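# Pack a grinder body into the open carton

## Task

Put one grinder body inside the open carton, then open the gripper so the robot is no longer holding it.

## Robot and tools

Robot: two arms, left_arm and right_arm, each ending in a two-finger gripper. All positions are in one shared scene frame. Its origin is on the table top midway between the arms, +z is up, +x points out over the table, and left_arm sits on the +y side. The names left and right do not match sides of any camera image. Base poses in the scene frame: left_arm at (+0.010, +0.235, 0) with quat_wxyz (+0.999, 0, 0, -0.037); right_arm at (+0.023, -0.299, 0) with quat_wxyz (+0.996, 0, 0, -0.088).

Gripper frame: the fingers point along the gripper's +z axis and close along its y axis. end_effector_position is the point between the finger pads, about 1 cm short of the tips. Opening is a number from -1 (closed) to +1 (fully open, 0.094 m).

Row layout, used by every tool that moves the arms: one flat list of 16 numbers covering both arms, always sent in full even if only one arm should move. Order: left_arm x, y, z, qw, qx, qy, qz, opening, then right_arm x, y, z, qw, qx, qy, qz, opening. x, y, z are an absolute target position in metres and the quaternion is an absolute target orientation (w first), both in the scene frame. These are poses to go to, not offsets. To keep an arm still, repeat the exact pose from the last result it reported before it began staying, with the opening you want. To keep an orientation steady, resend the same quaternion each row rather than copying a reported one, which may have drifted.

execute_actions(actions): a list of up to 15 actions, run in order. Each action is a table of up to 15 rows; each row lasts one 1/30 s step, and if there are fewer than 15 rows the last row is held for the remaining steps, so one action is 0.5 s. An empty list just returns the current state and images. A target more than 0.6 m from a gripper's current position along any of that gripper's own axes gets the action refused for both arms; if the first action fails this against the latest state, or any action is malformed, nothing in the call runs. Each control step clips the commanded pose to within 70 mm and 16 degrees of the measured pose, so far targets need several actions.

move(target, speed, blocking): target is one 16-number row as above. Both grippers travel straight lines to their poses, finishing together, over 0.5 to 10 s (cut off at 10 s). speed is the top path speed in m/s, 0.002 to 0.5, default 0.25; rotation is capped at twice that in rad/s. Openings are applied when the move starts. Paths ignore obstacles and the other arm. Faster contact hits harder, and aiming deeper past a contact presses harder. With blocking=false the result comes after 0.5 s while motion continues; then use wait(0) or stop before any other motion command. The result adds a move: line with the ending (done, off_target, moving, held, fault) and limits (paced = the sent pose was clipped; held = a check blocked some steps, after which the arm may jump faster than speed), plus each gripper's distance to its pose.

wait(seconds): 0 to 10 s; the arms hold their last commands, a running move continues. stop(): brakes a running move; fingers keep moving. zoom_image(camera, region): camera is cam_low, cam_left_wrist or cam_right_wrist; region is [x0, y0, x1, y1] in image pixels, at most 504 by 504, origin top-left. cam_low is 504x504, wrist cameras 616x616. read_manual(section) only returns licence texts. finished_scene(scene) ends the given scene (1 or 2) irreversibly and reports success.

Results: the state line lists each gripper's position and quat_wxyz; reported hand positions can be off, more at long reach, and motions often stop a centimetre or more short, usually low. Hand target lines show where the controller is driving now. grip_measured is the finger opening on the command scale (readings can be off about 1 mm). To hold something, command about 0.03 below grip_measured; a smaller gap grips more gently. A pose unreachable line means the clearance check altered or blocked that arm's command. FAULT lines mean an arm stopped. MOTOR HOT warns at 85 °C; at 100 °C the arm drops whatever it holds, so do not hold loads longer than needed.

Joint ranges (rad): waist -2.880 to 2.880, shoulder 0.000 to 3.142, elbow 0.000 to 3.019, wrist pitch -1.693 to 1.571, wrist yaw -1.571 to 1.571, wrist roll -2.094 to 2.094.

Avoid: dropping the part, knocking anything off the table (fails the task), the arms colliding or pushing on each other, slamming into objects, and hard presses. Expect occasional tugs on a held part or pushes on loose objects.

Each tool is called by a JSON object that holds its "name" and its "arguments", one argument or row to a line.

## Session

{"name": "execute_actions", "arguments": {
  "actions": []
}}

Scene clock: 0.00 s.
left_arm: end_effector_position=(+0.1236, -0.1232, +0.3706) grip_measured=+1.000 end_effector_quat_wxyz=(+0.464, +0.694, +0.548, +0.046) | right_arm: end_effector_position=(+0.3835, -0.6904, +0.3073) grip_measured=+1.000 end_effector_quat_wxyz=(+0.637, +0.143, +0.714, -0.255)
Joint positions: left_arm=[-1.435  0.852  1.001 -0.881 -0.565  0.554  0.094] | right_arm=[-0.764  1.239  0.723  0.452 -0.361 -0.205  0.094]
Joint velocities: left_arm=[-0.024 -0.015 -0.002 -0.012 -0.037  0.007  0.   ] | right_arm=[ 0.005  0.005  0.002  0.017 -0.022  0.007  0.   ]
Motor temperatures (°C, as the motors report them): left_arm=[17 18 18 16 18 18] | right_arm=[17 20 17 19 20 19]
Hand target (left_arm): +0.124, -0.126, +0.385; +0.474, +0.688, +0.548, +0.039
Hand target (right_arm): +0.386, -0.694, +0.323; +0.645, +0.137, +0.704, -0.262

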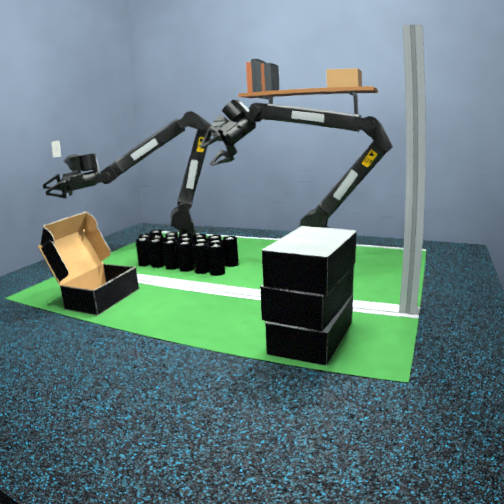

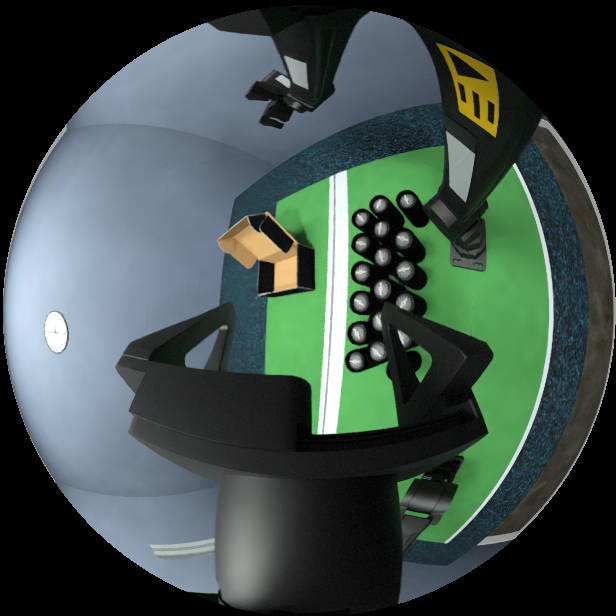

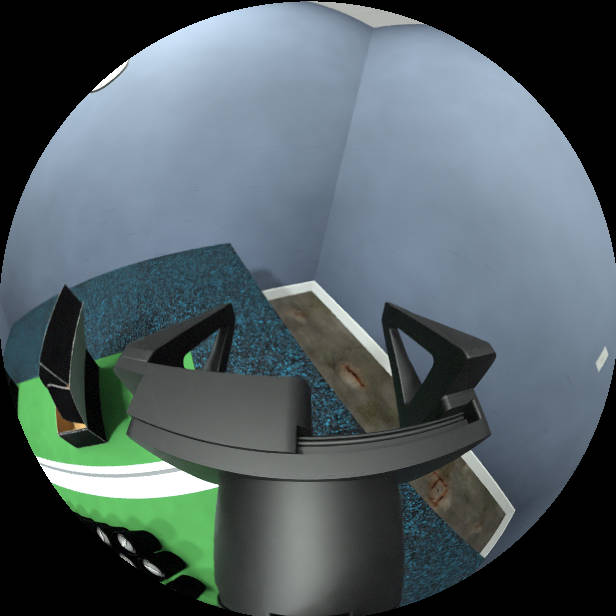

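Items sit about 3.5 cm further toward +y.

{"name": "move", "arguments": {
  "target": [0.255,0.015,0.17,0.542,0.455,0.542,-0.455,1,0.3835,-0.6904,0.3073,0.637,0.143,0.714,-0.255,1]
}}

{"name": "move", "arguments": {
  "target": [0.255,0.012,0.07,0.52,0.48,0.52,-0.48,0.5,0.3835,-0.6904,0.3073,0.637,0.143,0.714,-0.255,1],
  "speed": 0.1
}}

Scene clock: 4.53 s.
left_arm: end_effector_position=(+0.2491, +0.0133, +0.1765) grip_measured=+1.000 end_effector_quat_wxyz=(+0.547, +0.452, +0.535, -0.458) | right_arm: end_effector_position=(+0.3835, -0.6904, +0.3073) grip_measured=+1.000 end_effector_quat_wxyz=(+0.637, +0.143, +0.714, -0.255)
Joint positions: left_arm=[-0.167  1.262  0.154  1.154  1.156 -0.038  0.094] | right_arm=[-0.764  1.239  0.723  0.452 -0.361 -0.205  0.094]
Joint velocities: left_arm=[-0.015  0.015 -0.002  0.012 -0.007 -0.022  0.   ] | right_arm=[-0.005 -0.005 -0.017 -0.017  0.037 -0.095  0.   ]
Motor temperatures (°C, as the motors report them): left_arm=[17 18 19 16 18 18] | right_arm=[17 21 18 19 20 19]
Hand target (left_arm): +0.248, +0.015, +0.174; +0.546, +0.447, +0.539, -0.460
Hand target (right_arm): +0.384, -0.690, +0.307; +0.637, +0.143, +0.714, -0.255
Off the commanded pose (left_arm): 0.009 m, 1 deg.
Off the commanded pose (right_arm): 0.000 m, 0 deg.
move: done

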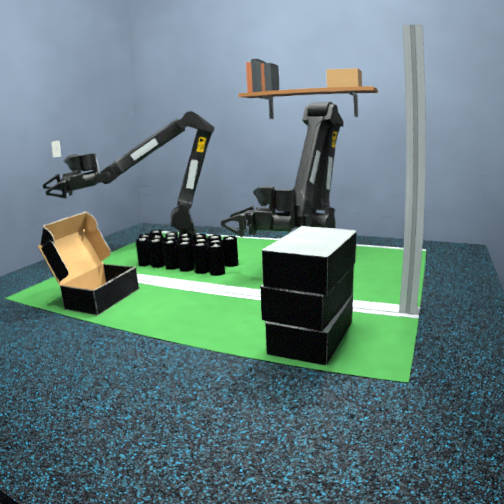

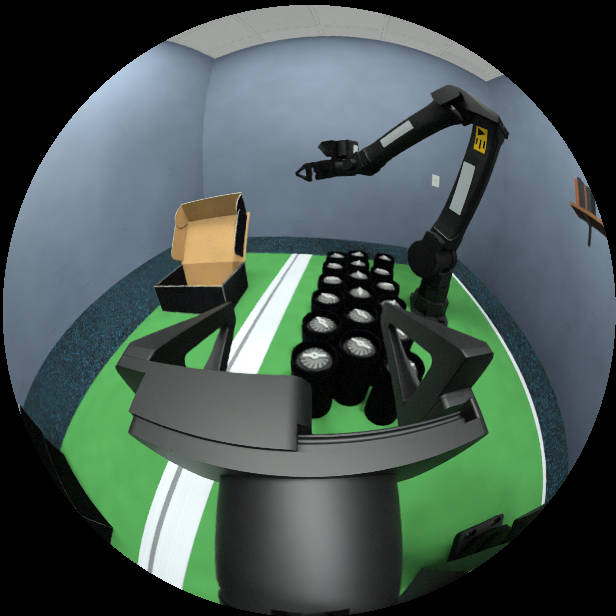

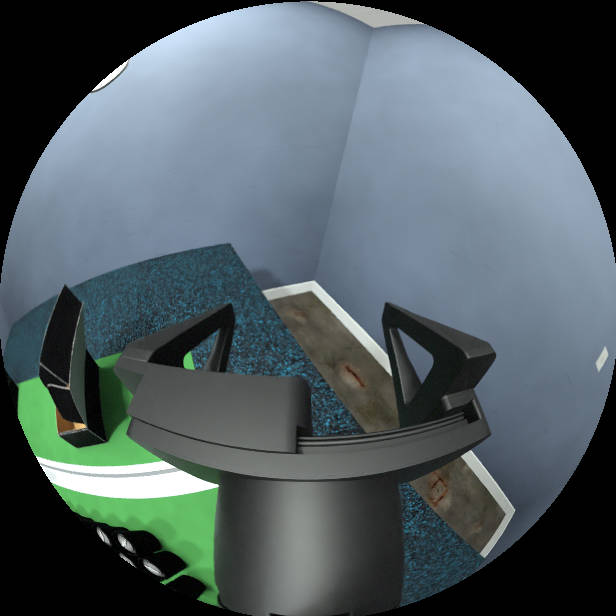

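Scene clock: 6.03 s.
left_arm: end_effector_position=(+0.2493, +0.0105, +0.0727) grip_measured=+0.503 end_effector_quat_wxyz=(+0.497, +0.485, +0.533, -0.482) | right_arm: end_effector_position=(+0.3835, -0.6904, +0.3073) grip_measured=+1.000 end_effector_quat_wxyz=(+0.637, +0.143, +0.714, -0.255)
Joint positions: left_arm=[-0.151  1.883  0.204  1.537  1.281  0.105  0.071] | right_arm=[-0.764  1.239  0.723  0.452 -0.361 -0.205  0.094]
Joint velocities: left_arm=[-0.005 -0.005 -0.007 -0.012 -0.007 -0.007  0.   ] | right_arm=[ 0.005 -0.015  0.012 -0.022  0.022  0.007  0.   ]
Motor temperatures (°C, as the motors report them): left_arm=[17 18 19 16 18 18] | right_arm=[17 21 18 19 20 19]
Hand target (left_arm): +0.254, +0.012, +0.074; +0.508, +0.490, +0.527, -0.474
Hand target (right_arm): +0.384, -0.690, +0.307; +0.637, +0.143, +0.714, -0.255
Off the commanded pose (left_arm): 0.006 m, 3 deg.
Off the commanded pose (right_arm): 0.000 m, 0 deg.
joint sent to its limit (left arm) — the command would take joint 4 (wrist pitch) past its upper limit, so that joint was sent only as far as its limit.
move: off_target (left_arm)

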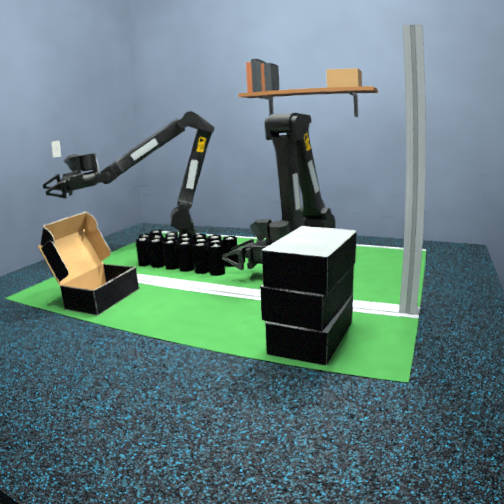

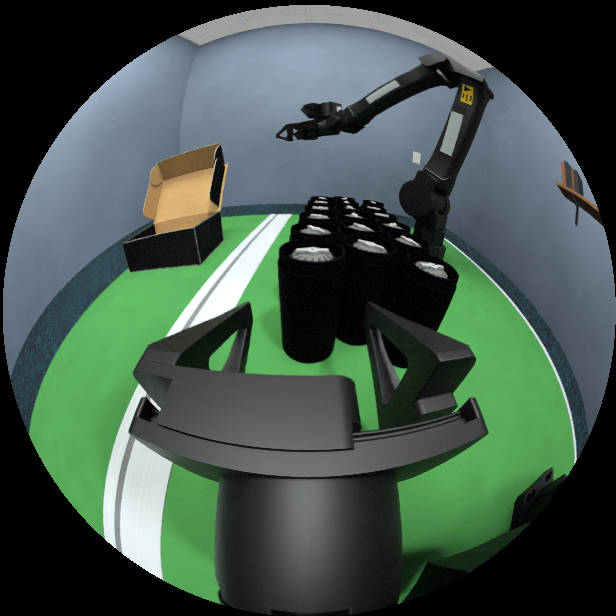

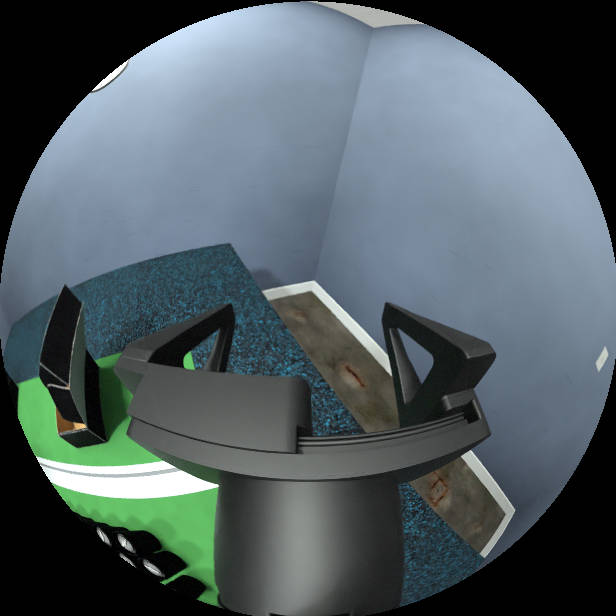

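{"name": "move", "arguments": {
  "target": [0.253,-0.041,0.062,0.5,0.5,0.5,-0.5,0.3,0.3835,-0.6904,0.3073,0.637,0.143,0.714,-0.255,1],
  "speed": 0.04
}}

{"name": "move", "arguments": {
  "target": [0.253,-0.041,0.062,0.5,0.5,0.5,-0.5,0,0.3835,-0.6904,0.3073,0.637,0.143,0.714,-0.255,1]
}}

{"name": "move", "arguments": {
  "target": [0.28,-0.03,0.21,0.5,0.5,0.5,-0.5,0,0.3835,-0.6904,0.3073,0.637,0.143,0.714,-0.255,1],
  "speed": 0.15
}}

{"name": "move", "arguments": {
  "target": [0.555,-0.26,0.18,0,0,0.998,-0.06,0,0.3835,-0.6904,0.3073,0.637,0.143,0.714,-0.255,1],
  "speed": 0.3
}}

Scene clock: 10.40 s.
left_arm: end_effector_position=(+0.2552, -0.0358, +0.0630) grip_measured=+0.303 end_effector_quat_wxyz=(+0.489, +0.509, +0.513, -0.489) | right_arm: end_effector_position=(+0.3835, -0.6904, +0.3073) grip_measured=+1.000 end_effector_quat_wxyz=(+0.637, +0.143, +0.714, -0.255)
Joint positions: left_arm=[-0.308  1.937  0.286  1.537  1.183  0.101  0.061] | right_arm=[-0.764  1.239  0.723  0.452 -0.361 -0.205  0.094]
Joint velocities: left_arm=[ 0.005 -0.015 -0.002 -0.012 -0.051 -0.022  0.   ] | right_arm=[-0.005 -0.005  0.007 -0.007  0.022  0.037  0.   ]
Motor temperatures (°C, as the motors report them): left_arm=[17 18 19 16 18 18] | right_arm=[17 21 18 19 20 19]
Hand target (left_arm): +0.254, -0.040, +0.062; +0.489, +0.512, +0.507, -0.492
Hand target (right_arm): +0.384, -0.690, +0.307; +0.637, +0.143, +0.714, -0.255
Off the commanded pose (left_arm): 0.006 m, 2 deg.
Off the commanded pose (right_arm): 0.000 m, 0 deg.
joint sent to its limit (left arm) — the command would take joint 4 (wrist pitch) past its upper limit, so that joint was sent only as far as its limit.
move: done

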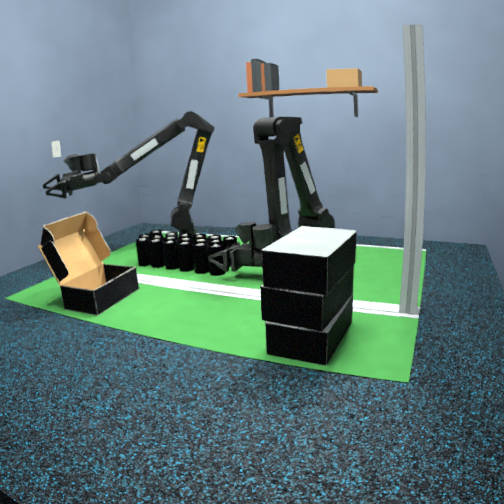

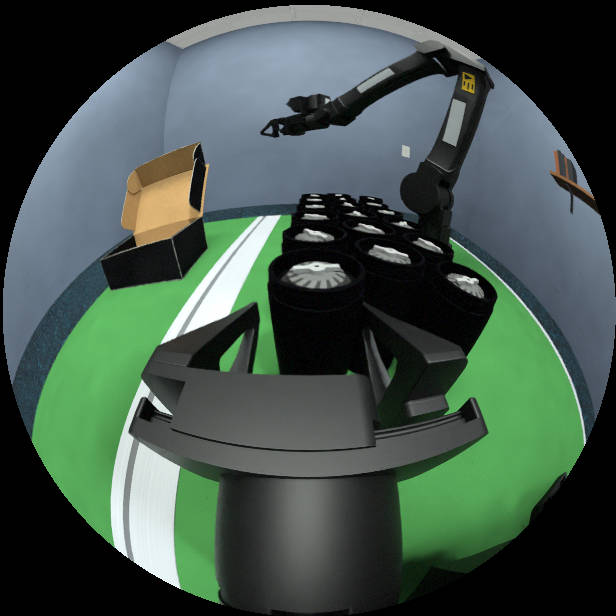

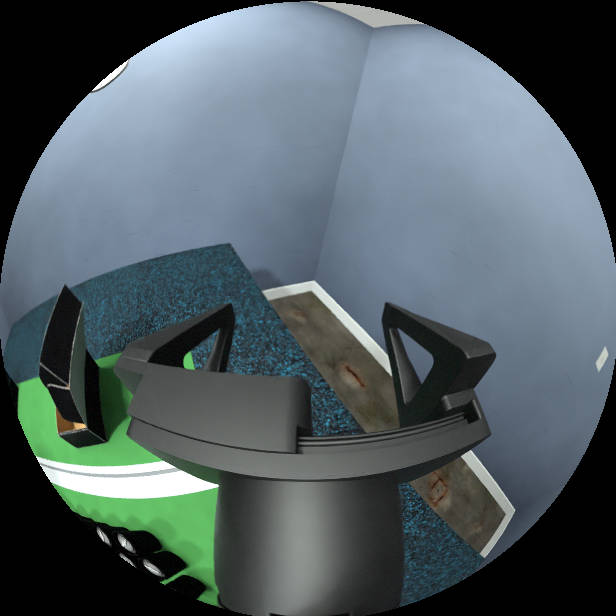

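Scene clock: 11.10 s.
left_arm: end_effector_position=(+0.2546, -0.0366, +0.0628) grip_measured=+0.037 end_effector_quat_wxyz=(+0.488, +0.508, +0.513, -0.490) | right_arm: end_effector_position=(+0.3835, -0.6904, +0.3073) grip_measured=+1.000 end_effector_quat_wxyz=(+0.637, +0.143, +0.714, -0.255)
Joint positions: left_arm=[-0.311  1.938  0.286  1.537  1.179  0.099  0.049] | right_arm=[-0.764  1.239  0.723  0.452 -0.361 -0.205  0.094]
Joint velocities: left_arm=[-0.024 -0.005 -0.002 -0.007  0.037  0.037 -0.   ] | right_arm=[-0.024 -0.005 -0.012 -0.007 -0.037 -0.022  0.   ]
Motor temperatures (°C, as the motors report them): left_arm=[17 18 19 16 18 18] | right_arm=[17 21 19 19 20 19]
Hand target (left_arm): +0.253, -0.041, +0.062; +0.488, +0.511, +0.508, -0.492
Hand target (right_arm): +0.384, -0.690, +0.307; +0.637, +0.143, +0.714, -0.255
Off the commanded pose (left_arm): 0.005 m, 3 deg.
Off the commanded pose (right_arm): 0.000 m, 0 deg.
joint sent to its limit (left arm) — the command would take joint 4 (wrist pitch) past its upper limit, so that joint was sent only as far as its limit.
move: off_target (left_arm)

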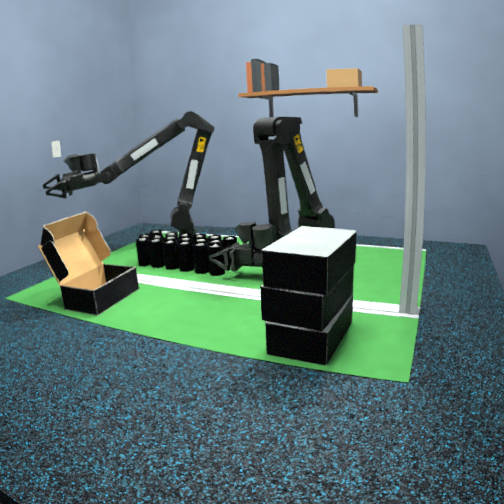

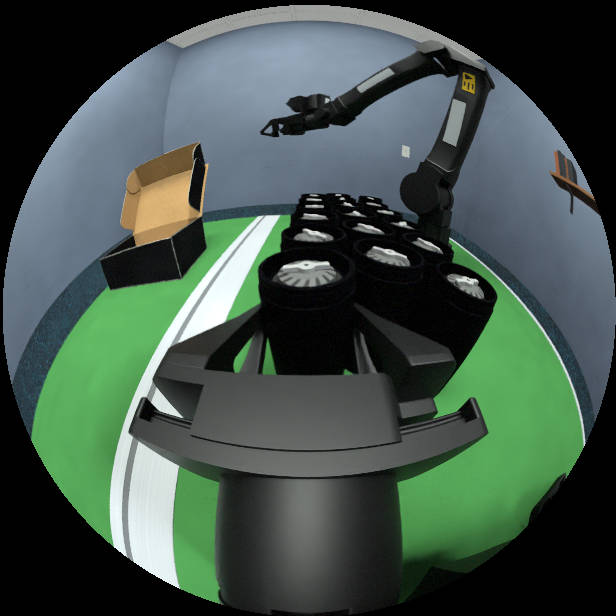

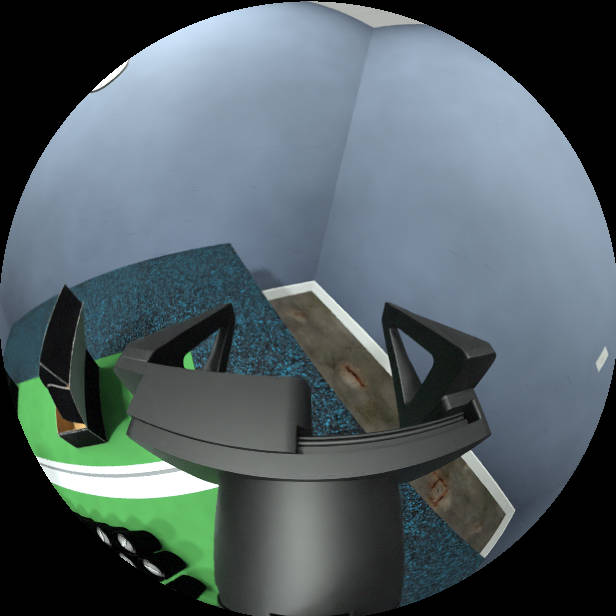

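Scene clock: 12.60 s.
left_arm: end_effector_position=(+0.2641, -0.0276, +0.1881) grip_measured=+0.037 end_effector_quat_wxyz=(+0.480, +0.492, +0.515, -0.511) | right_arm: end_effector_position=(+0.3835, -0.6904, +0.3073) grip_measured=+1.000 end_effector_quat_wxyz=(+0.637, +0.143, +0.714, -0.255)
Joint positions: left_arm=[-0.264  1.303  0.314  0.939  1.24  -0.007  0.049] | right_arm=[-0.764  1.239  0.723  0.452 -0.361 -0.205  0.094]
Joint velocities: left_arm=[-0.024 -0.005  0.007 -0.022  0.007 -0.007  0.   ] | right_arm=[ 0.005 -0.005  0.007 -0.007  0.022  0.037  0.   ]
Motor temperatures (°C, as the motors report them): left_arm=[17 18 19 16 18 18] | right_arm=[17 21 19 19 20 19]
Hand target (left_arm): +0.280, -0.030, +0.207; +0.500, +0.500, +0.500, -0.500
Hand target (right_arm): +0.384, -0.690, +0.307; +0.637, +0.143, +0.714, -0.255
Off the commanded pose (left_arm): 0.027 m, 3 deg.
Off the commanded pose (right_arm): 0.000 m, 0 deg.
move: off_target (left_arm)

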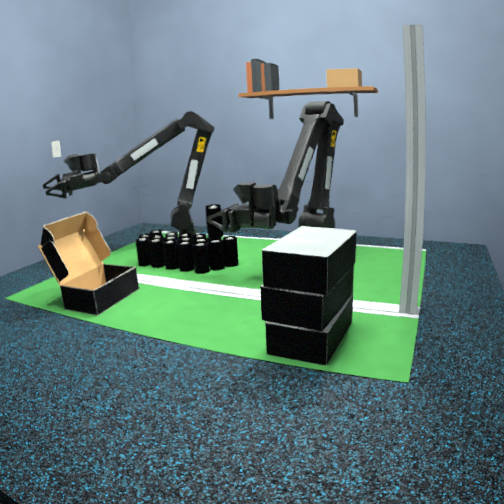

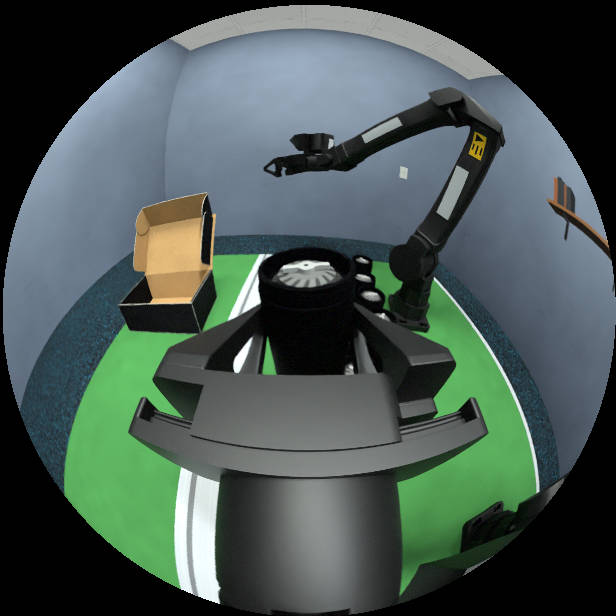

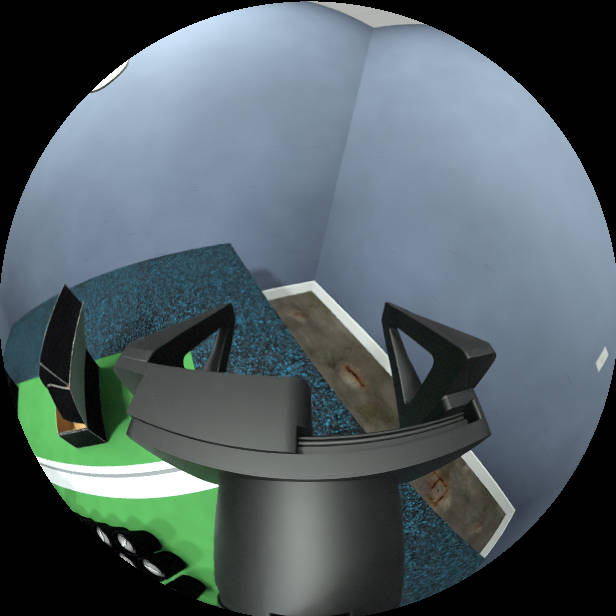

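Scene clock: 16.77 s.
left_arm: end_effector_position=(+0.5567, -0.2425, +0.1528) grip_measured=+0.036 end_effector_quat_wxyz=(-0.028, -0.005, +0.998, -0.049) | right_arm: end_effector_position=(+0.3835, -0.6904, +0.3073) grip_measured=+1.000 end_effector_quat_wxyz=(+0.637, +0.143, +0.714, -0.255)
Joint positions: left_arm=[-0.616  2.379  2.522 -1.693  0.111 -0.702  0.049] | right_arm=[-0.764  1.239  0.723  0.452 -0.361 -0.205  0.094]
Joint velocities: left_arm=[ 0.005 -0.015 -0.012  0.012  0.007 -0.066 -0.   ] | right_arm=[-0.024 -0.015 -0.002 -0.002 -0.007  0.022  0.   ]
Motor temperatures (°C, as the motors report them): left_arm=[17 18 21 16 18 18] | right_arm=[17 21 19 19 20 19]
Hand target (left_arm): +0.559, -0.254, +0.182; -0.004, -0.002, +0.998, -0.068
Hand target (right_arm): +0.384, -0.690, +0.307; +0.637, +0.143, +0.714, -0.255
Off the commanded pose (left_arm): 0.032 m, 3 deg.
Off the commanded pose (right_arm): 0.000 m, 0 deg.
joint sent to its limit (left arm) — the command would take joint 4 (wrist pitch) past its lower limit, so that joint was sent only as far as its limit.
move: off_target (left_arm)

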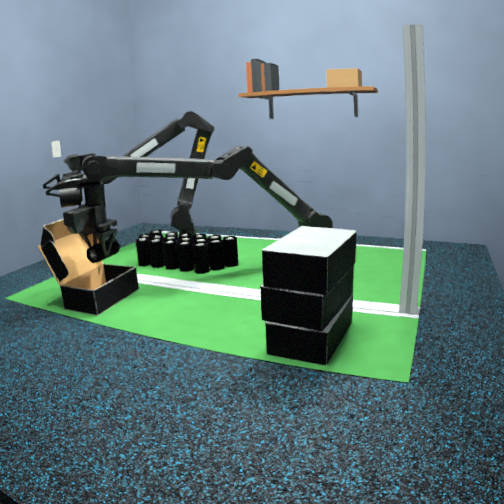

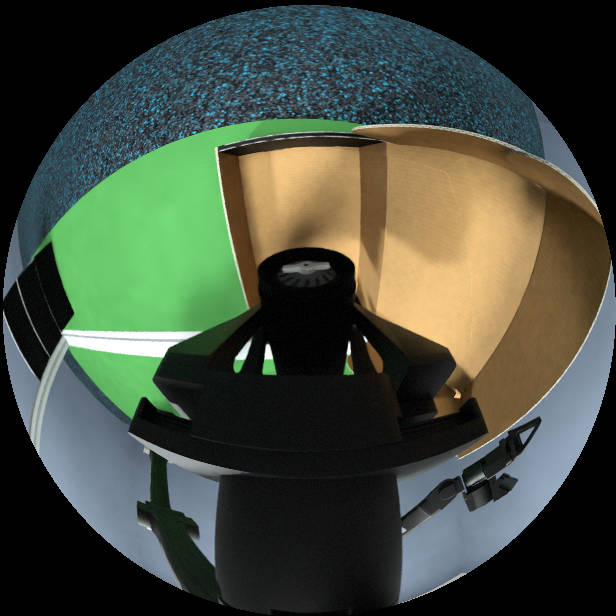

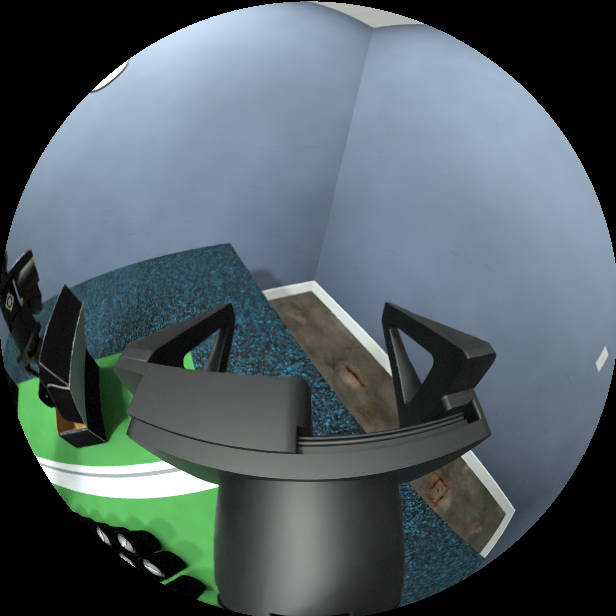

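{"name": "move", "arguments": {
  "target": [0.555,-0.257,0.05,0,0,0.998,-0.06,0,0.3835,-0.6904,0.3073,0.637,0.143,0.714,-0.255,1],
  "speed": 0.05
}}

{"name": "execute_actions", "arguments": {
  "actions": [
    [[0.555,-0.257,0.05,0,0,0.998,-0.06,0.4,0.3835,-0.6904,0.3073,0.637,0.143,0.714,-0.255,1]]
  ]
}}

{"name": "move", "arguments": {
  "target": [0.545,-0.25,0.16,0,0,0.998,-0.06,0.4,0.3835,-0.6904,0.3073,0.637,0.143,0.714,-0.255,1],
  "speed": 0.15
}}

Scene clock: 21.07 s.
left_arm: end_effector_position=(+0.5556, -0.2466, +0.0359) grip_measured=+0.036 end_effector_quat_wxyz=(-0.015, -0.002, +0.999, -0.048) | right_arm: end_effector_position=(+0.3835, -0.6904, +0.3073) grip_measured=+1.000 end_effector_quat_wxyz=(+0.637, +0.143, +0.714, -0.255)
Joint positions: left_arm=[-0.626  2.373  2.204 -1.362  0.093 -0.706  0.049] | right_arm=[-0.764  1.239  0.723  0.452 -0.361 -0.205  0.094]
Joint velocities: left_arm=[-0.005  0.005  0.002 -0.002  0.066 -0.007 -0.   ] | right_arm=[-0.015 -0.015 -0.007 -0.027 -0.022 -0.051  0.   ]
Motor temperatures (°C, as the motors report them): left_arm=[17 19 22 16 18 18] | right_arm=[17 21 19 19 20 19]
Hand target (left_arm): +0.554, -0.256, +0.050; -0.000, +0.001, +0.998, -0.059
Hand target (right_arm): +0.384, -0.690, +0.307; +0.637, +0.143, +0.714, -0.255
Off the commanded pose (left_arm): 0.018 m, 2 deg.
Off the commanded pose (right_arm): 0.000 m, 0 deg.
move: off_target (left_arm)

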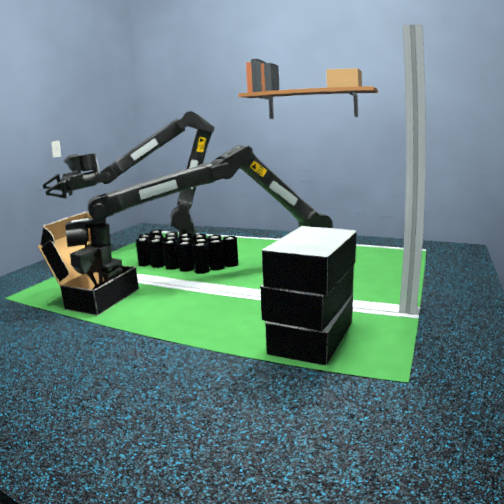

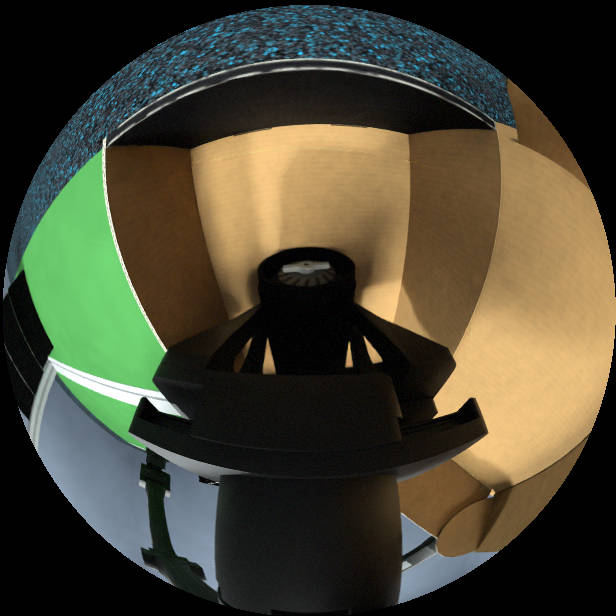

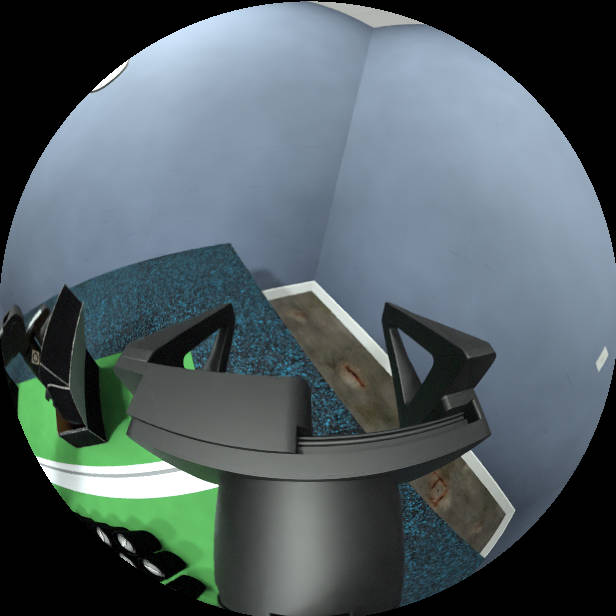

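Scene clock: 21.57 s.
left_arm: end_effector_position=(+0.5557, -0.2492, +0.0408) grip_measured=+0.397 end_effector_quat_wxyz=(-0.010, -0.001, +0.999, -0.052) | right_arm: end_effector_position=(+0.3835, -0.6904, +0.3073) grip_measured=+1.000 end_effector_quat_wxyz=(+0.637, +0.143, +0.714, -0.255)
Joint positions: left_arm=[-0.629  2.366  2.204 -1.357  0.093 -0.708  0.066] | right_arm=[-0.764  1.239  0.723  0.452 -0.361 -0.205  0.094]
Joint velocities: left_arm=[-0.005  0.015 -0.002  0.007  0.037 -0.022 -0.   ] | right_arm=[ 0.015  0.005 -0.002 -0.002  0.066 -0.022  0.   ]
Motor temperatures (°C, as the motors report them): left_arm=[17 19 22 16 18 18] | right_arm=[17 21 19 19 20 19]
Hand target (left_arm): +0.555, -0.257, +0.050; +0.000, +0.000, +0.998, -0.060
Hand target (right_arm): +0.384, -0.690, +0.307; +0.637, +0.143, +0.714, -0.255
Off the commanded pose (left_arm): 0.012 m, 2 deg.
Off the commanded pose (right_arm): 0.000 m, 0 deg.

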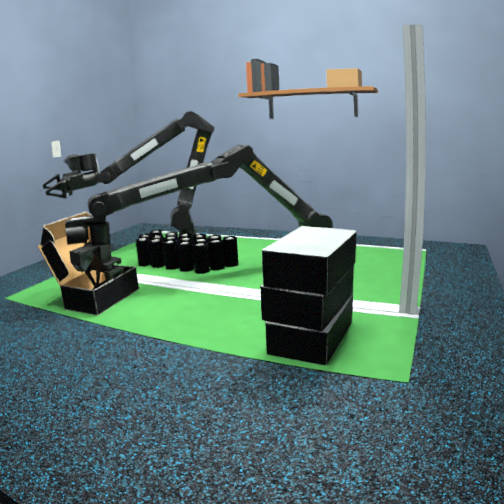

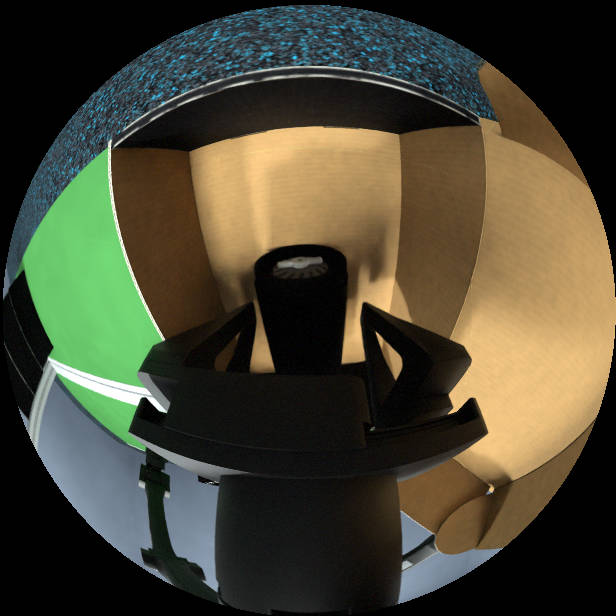

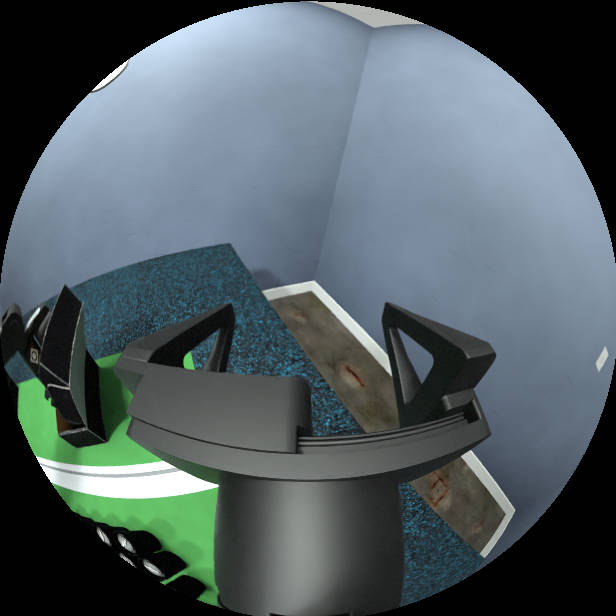

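Scene clock: 22.80 s.
left_arm: end_effector_position=(+0.5445, -0.2397, +0.1447) grip_measured=+0.397 end_effector_quat_wxyz=(-0.011, -0.002, +0.999, -0.052) | right_arm: end_effector_position=(+0.3835, -0.6904, +0.3073) grip_measured=+1.000 end_effector_quat_wxyz=(+0.637, +0.143, +0.714, -0.255)
Joint positions: left_arm=[-0.629  2.283  2.326 -1.564  0.093 -0.71   0.066] | right_arm=[-0.764  1.239  0.723  0.452 -0.361 -0.205  0.094]
Joint velocities: left_arm=[-0.005 -0.015  0.002 -0.007 -0.037 -0.007  0.   ] | right_arm=[ 0.005  0.005 -0.002 -0.012  0.066  0.007  0.   ]
Motor temperatures (°C, as the motors report them): left_arm=[17 20 23 16 18 18] | right_arm=[17 21 19 19 20 19]
Hand target (left_arm): +0.545, -0.250, +0.159; +0.000, +0.000, +0.998, -0.060
Hand target (right_arm): +0.384, -0.690, +0.307; +0.637, +0.143, +0.714, -0.255
Off the commanded pose (left_arm): 0.018 m, 2 deg.
Off the commanded pose (right_arm): 0.000 m, 0 deg.
move: off_target (left_arm)

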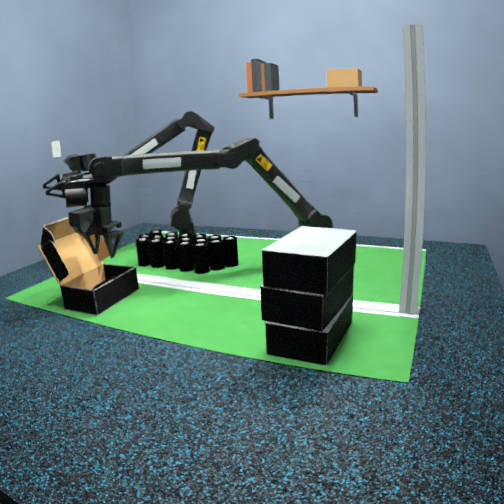

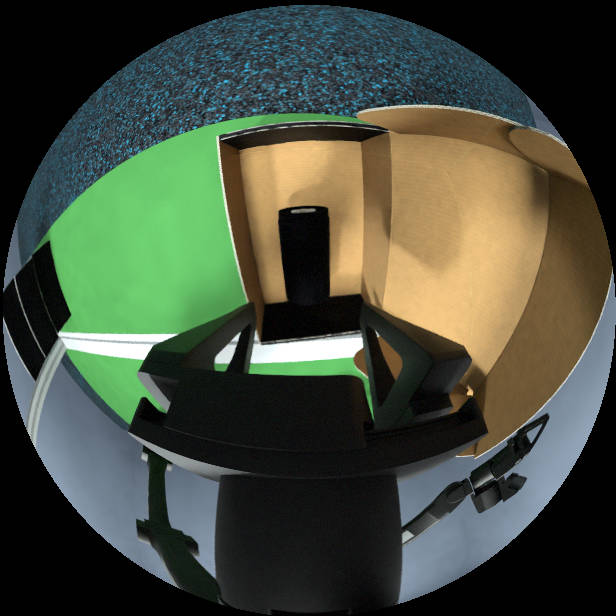

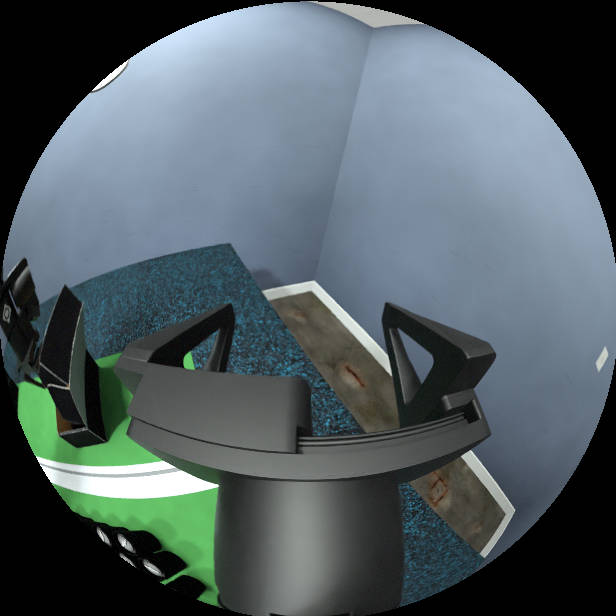

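{"name": "finished_scene", "arguments": {
  "scene": 2
}}

The scene is finished: the task was done.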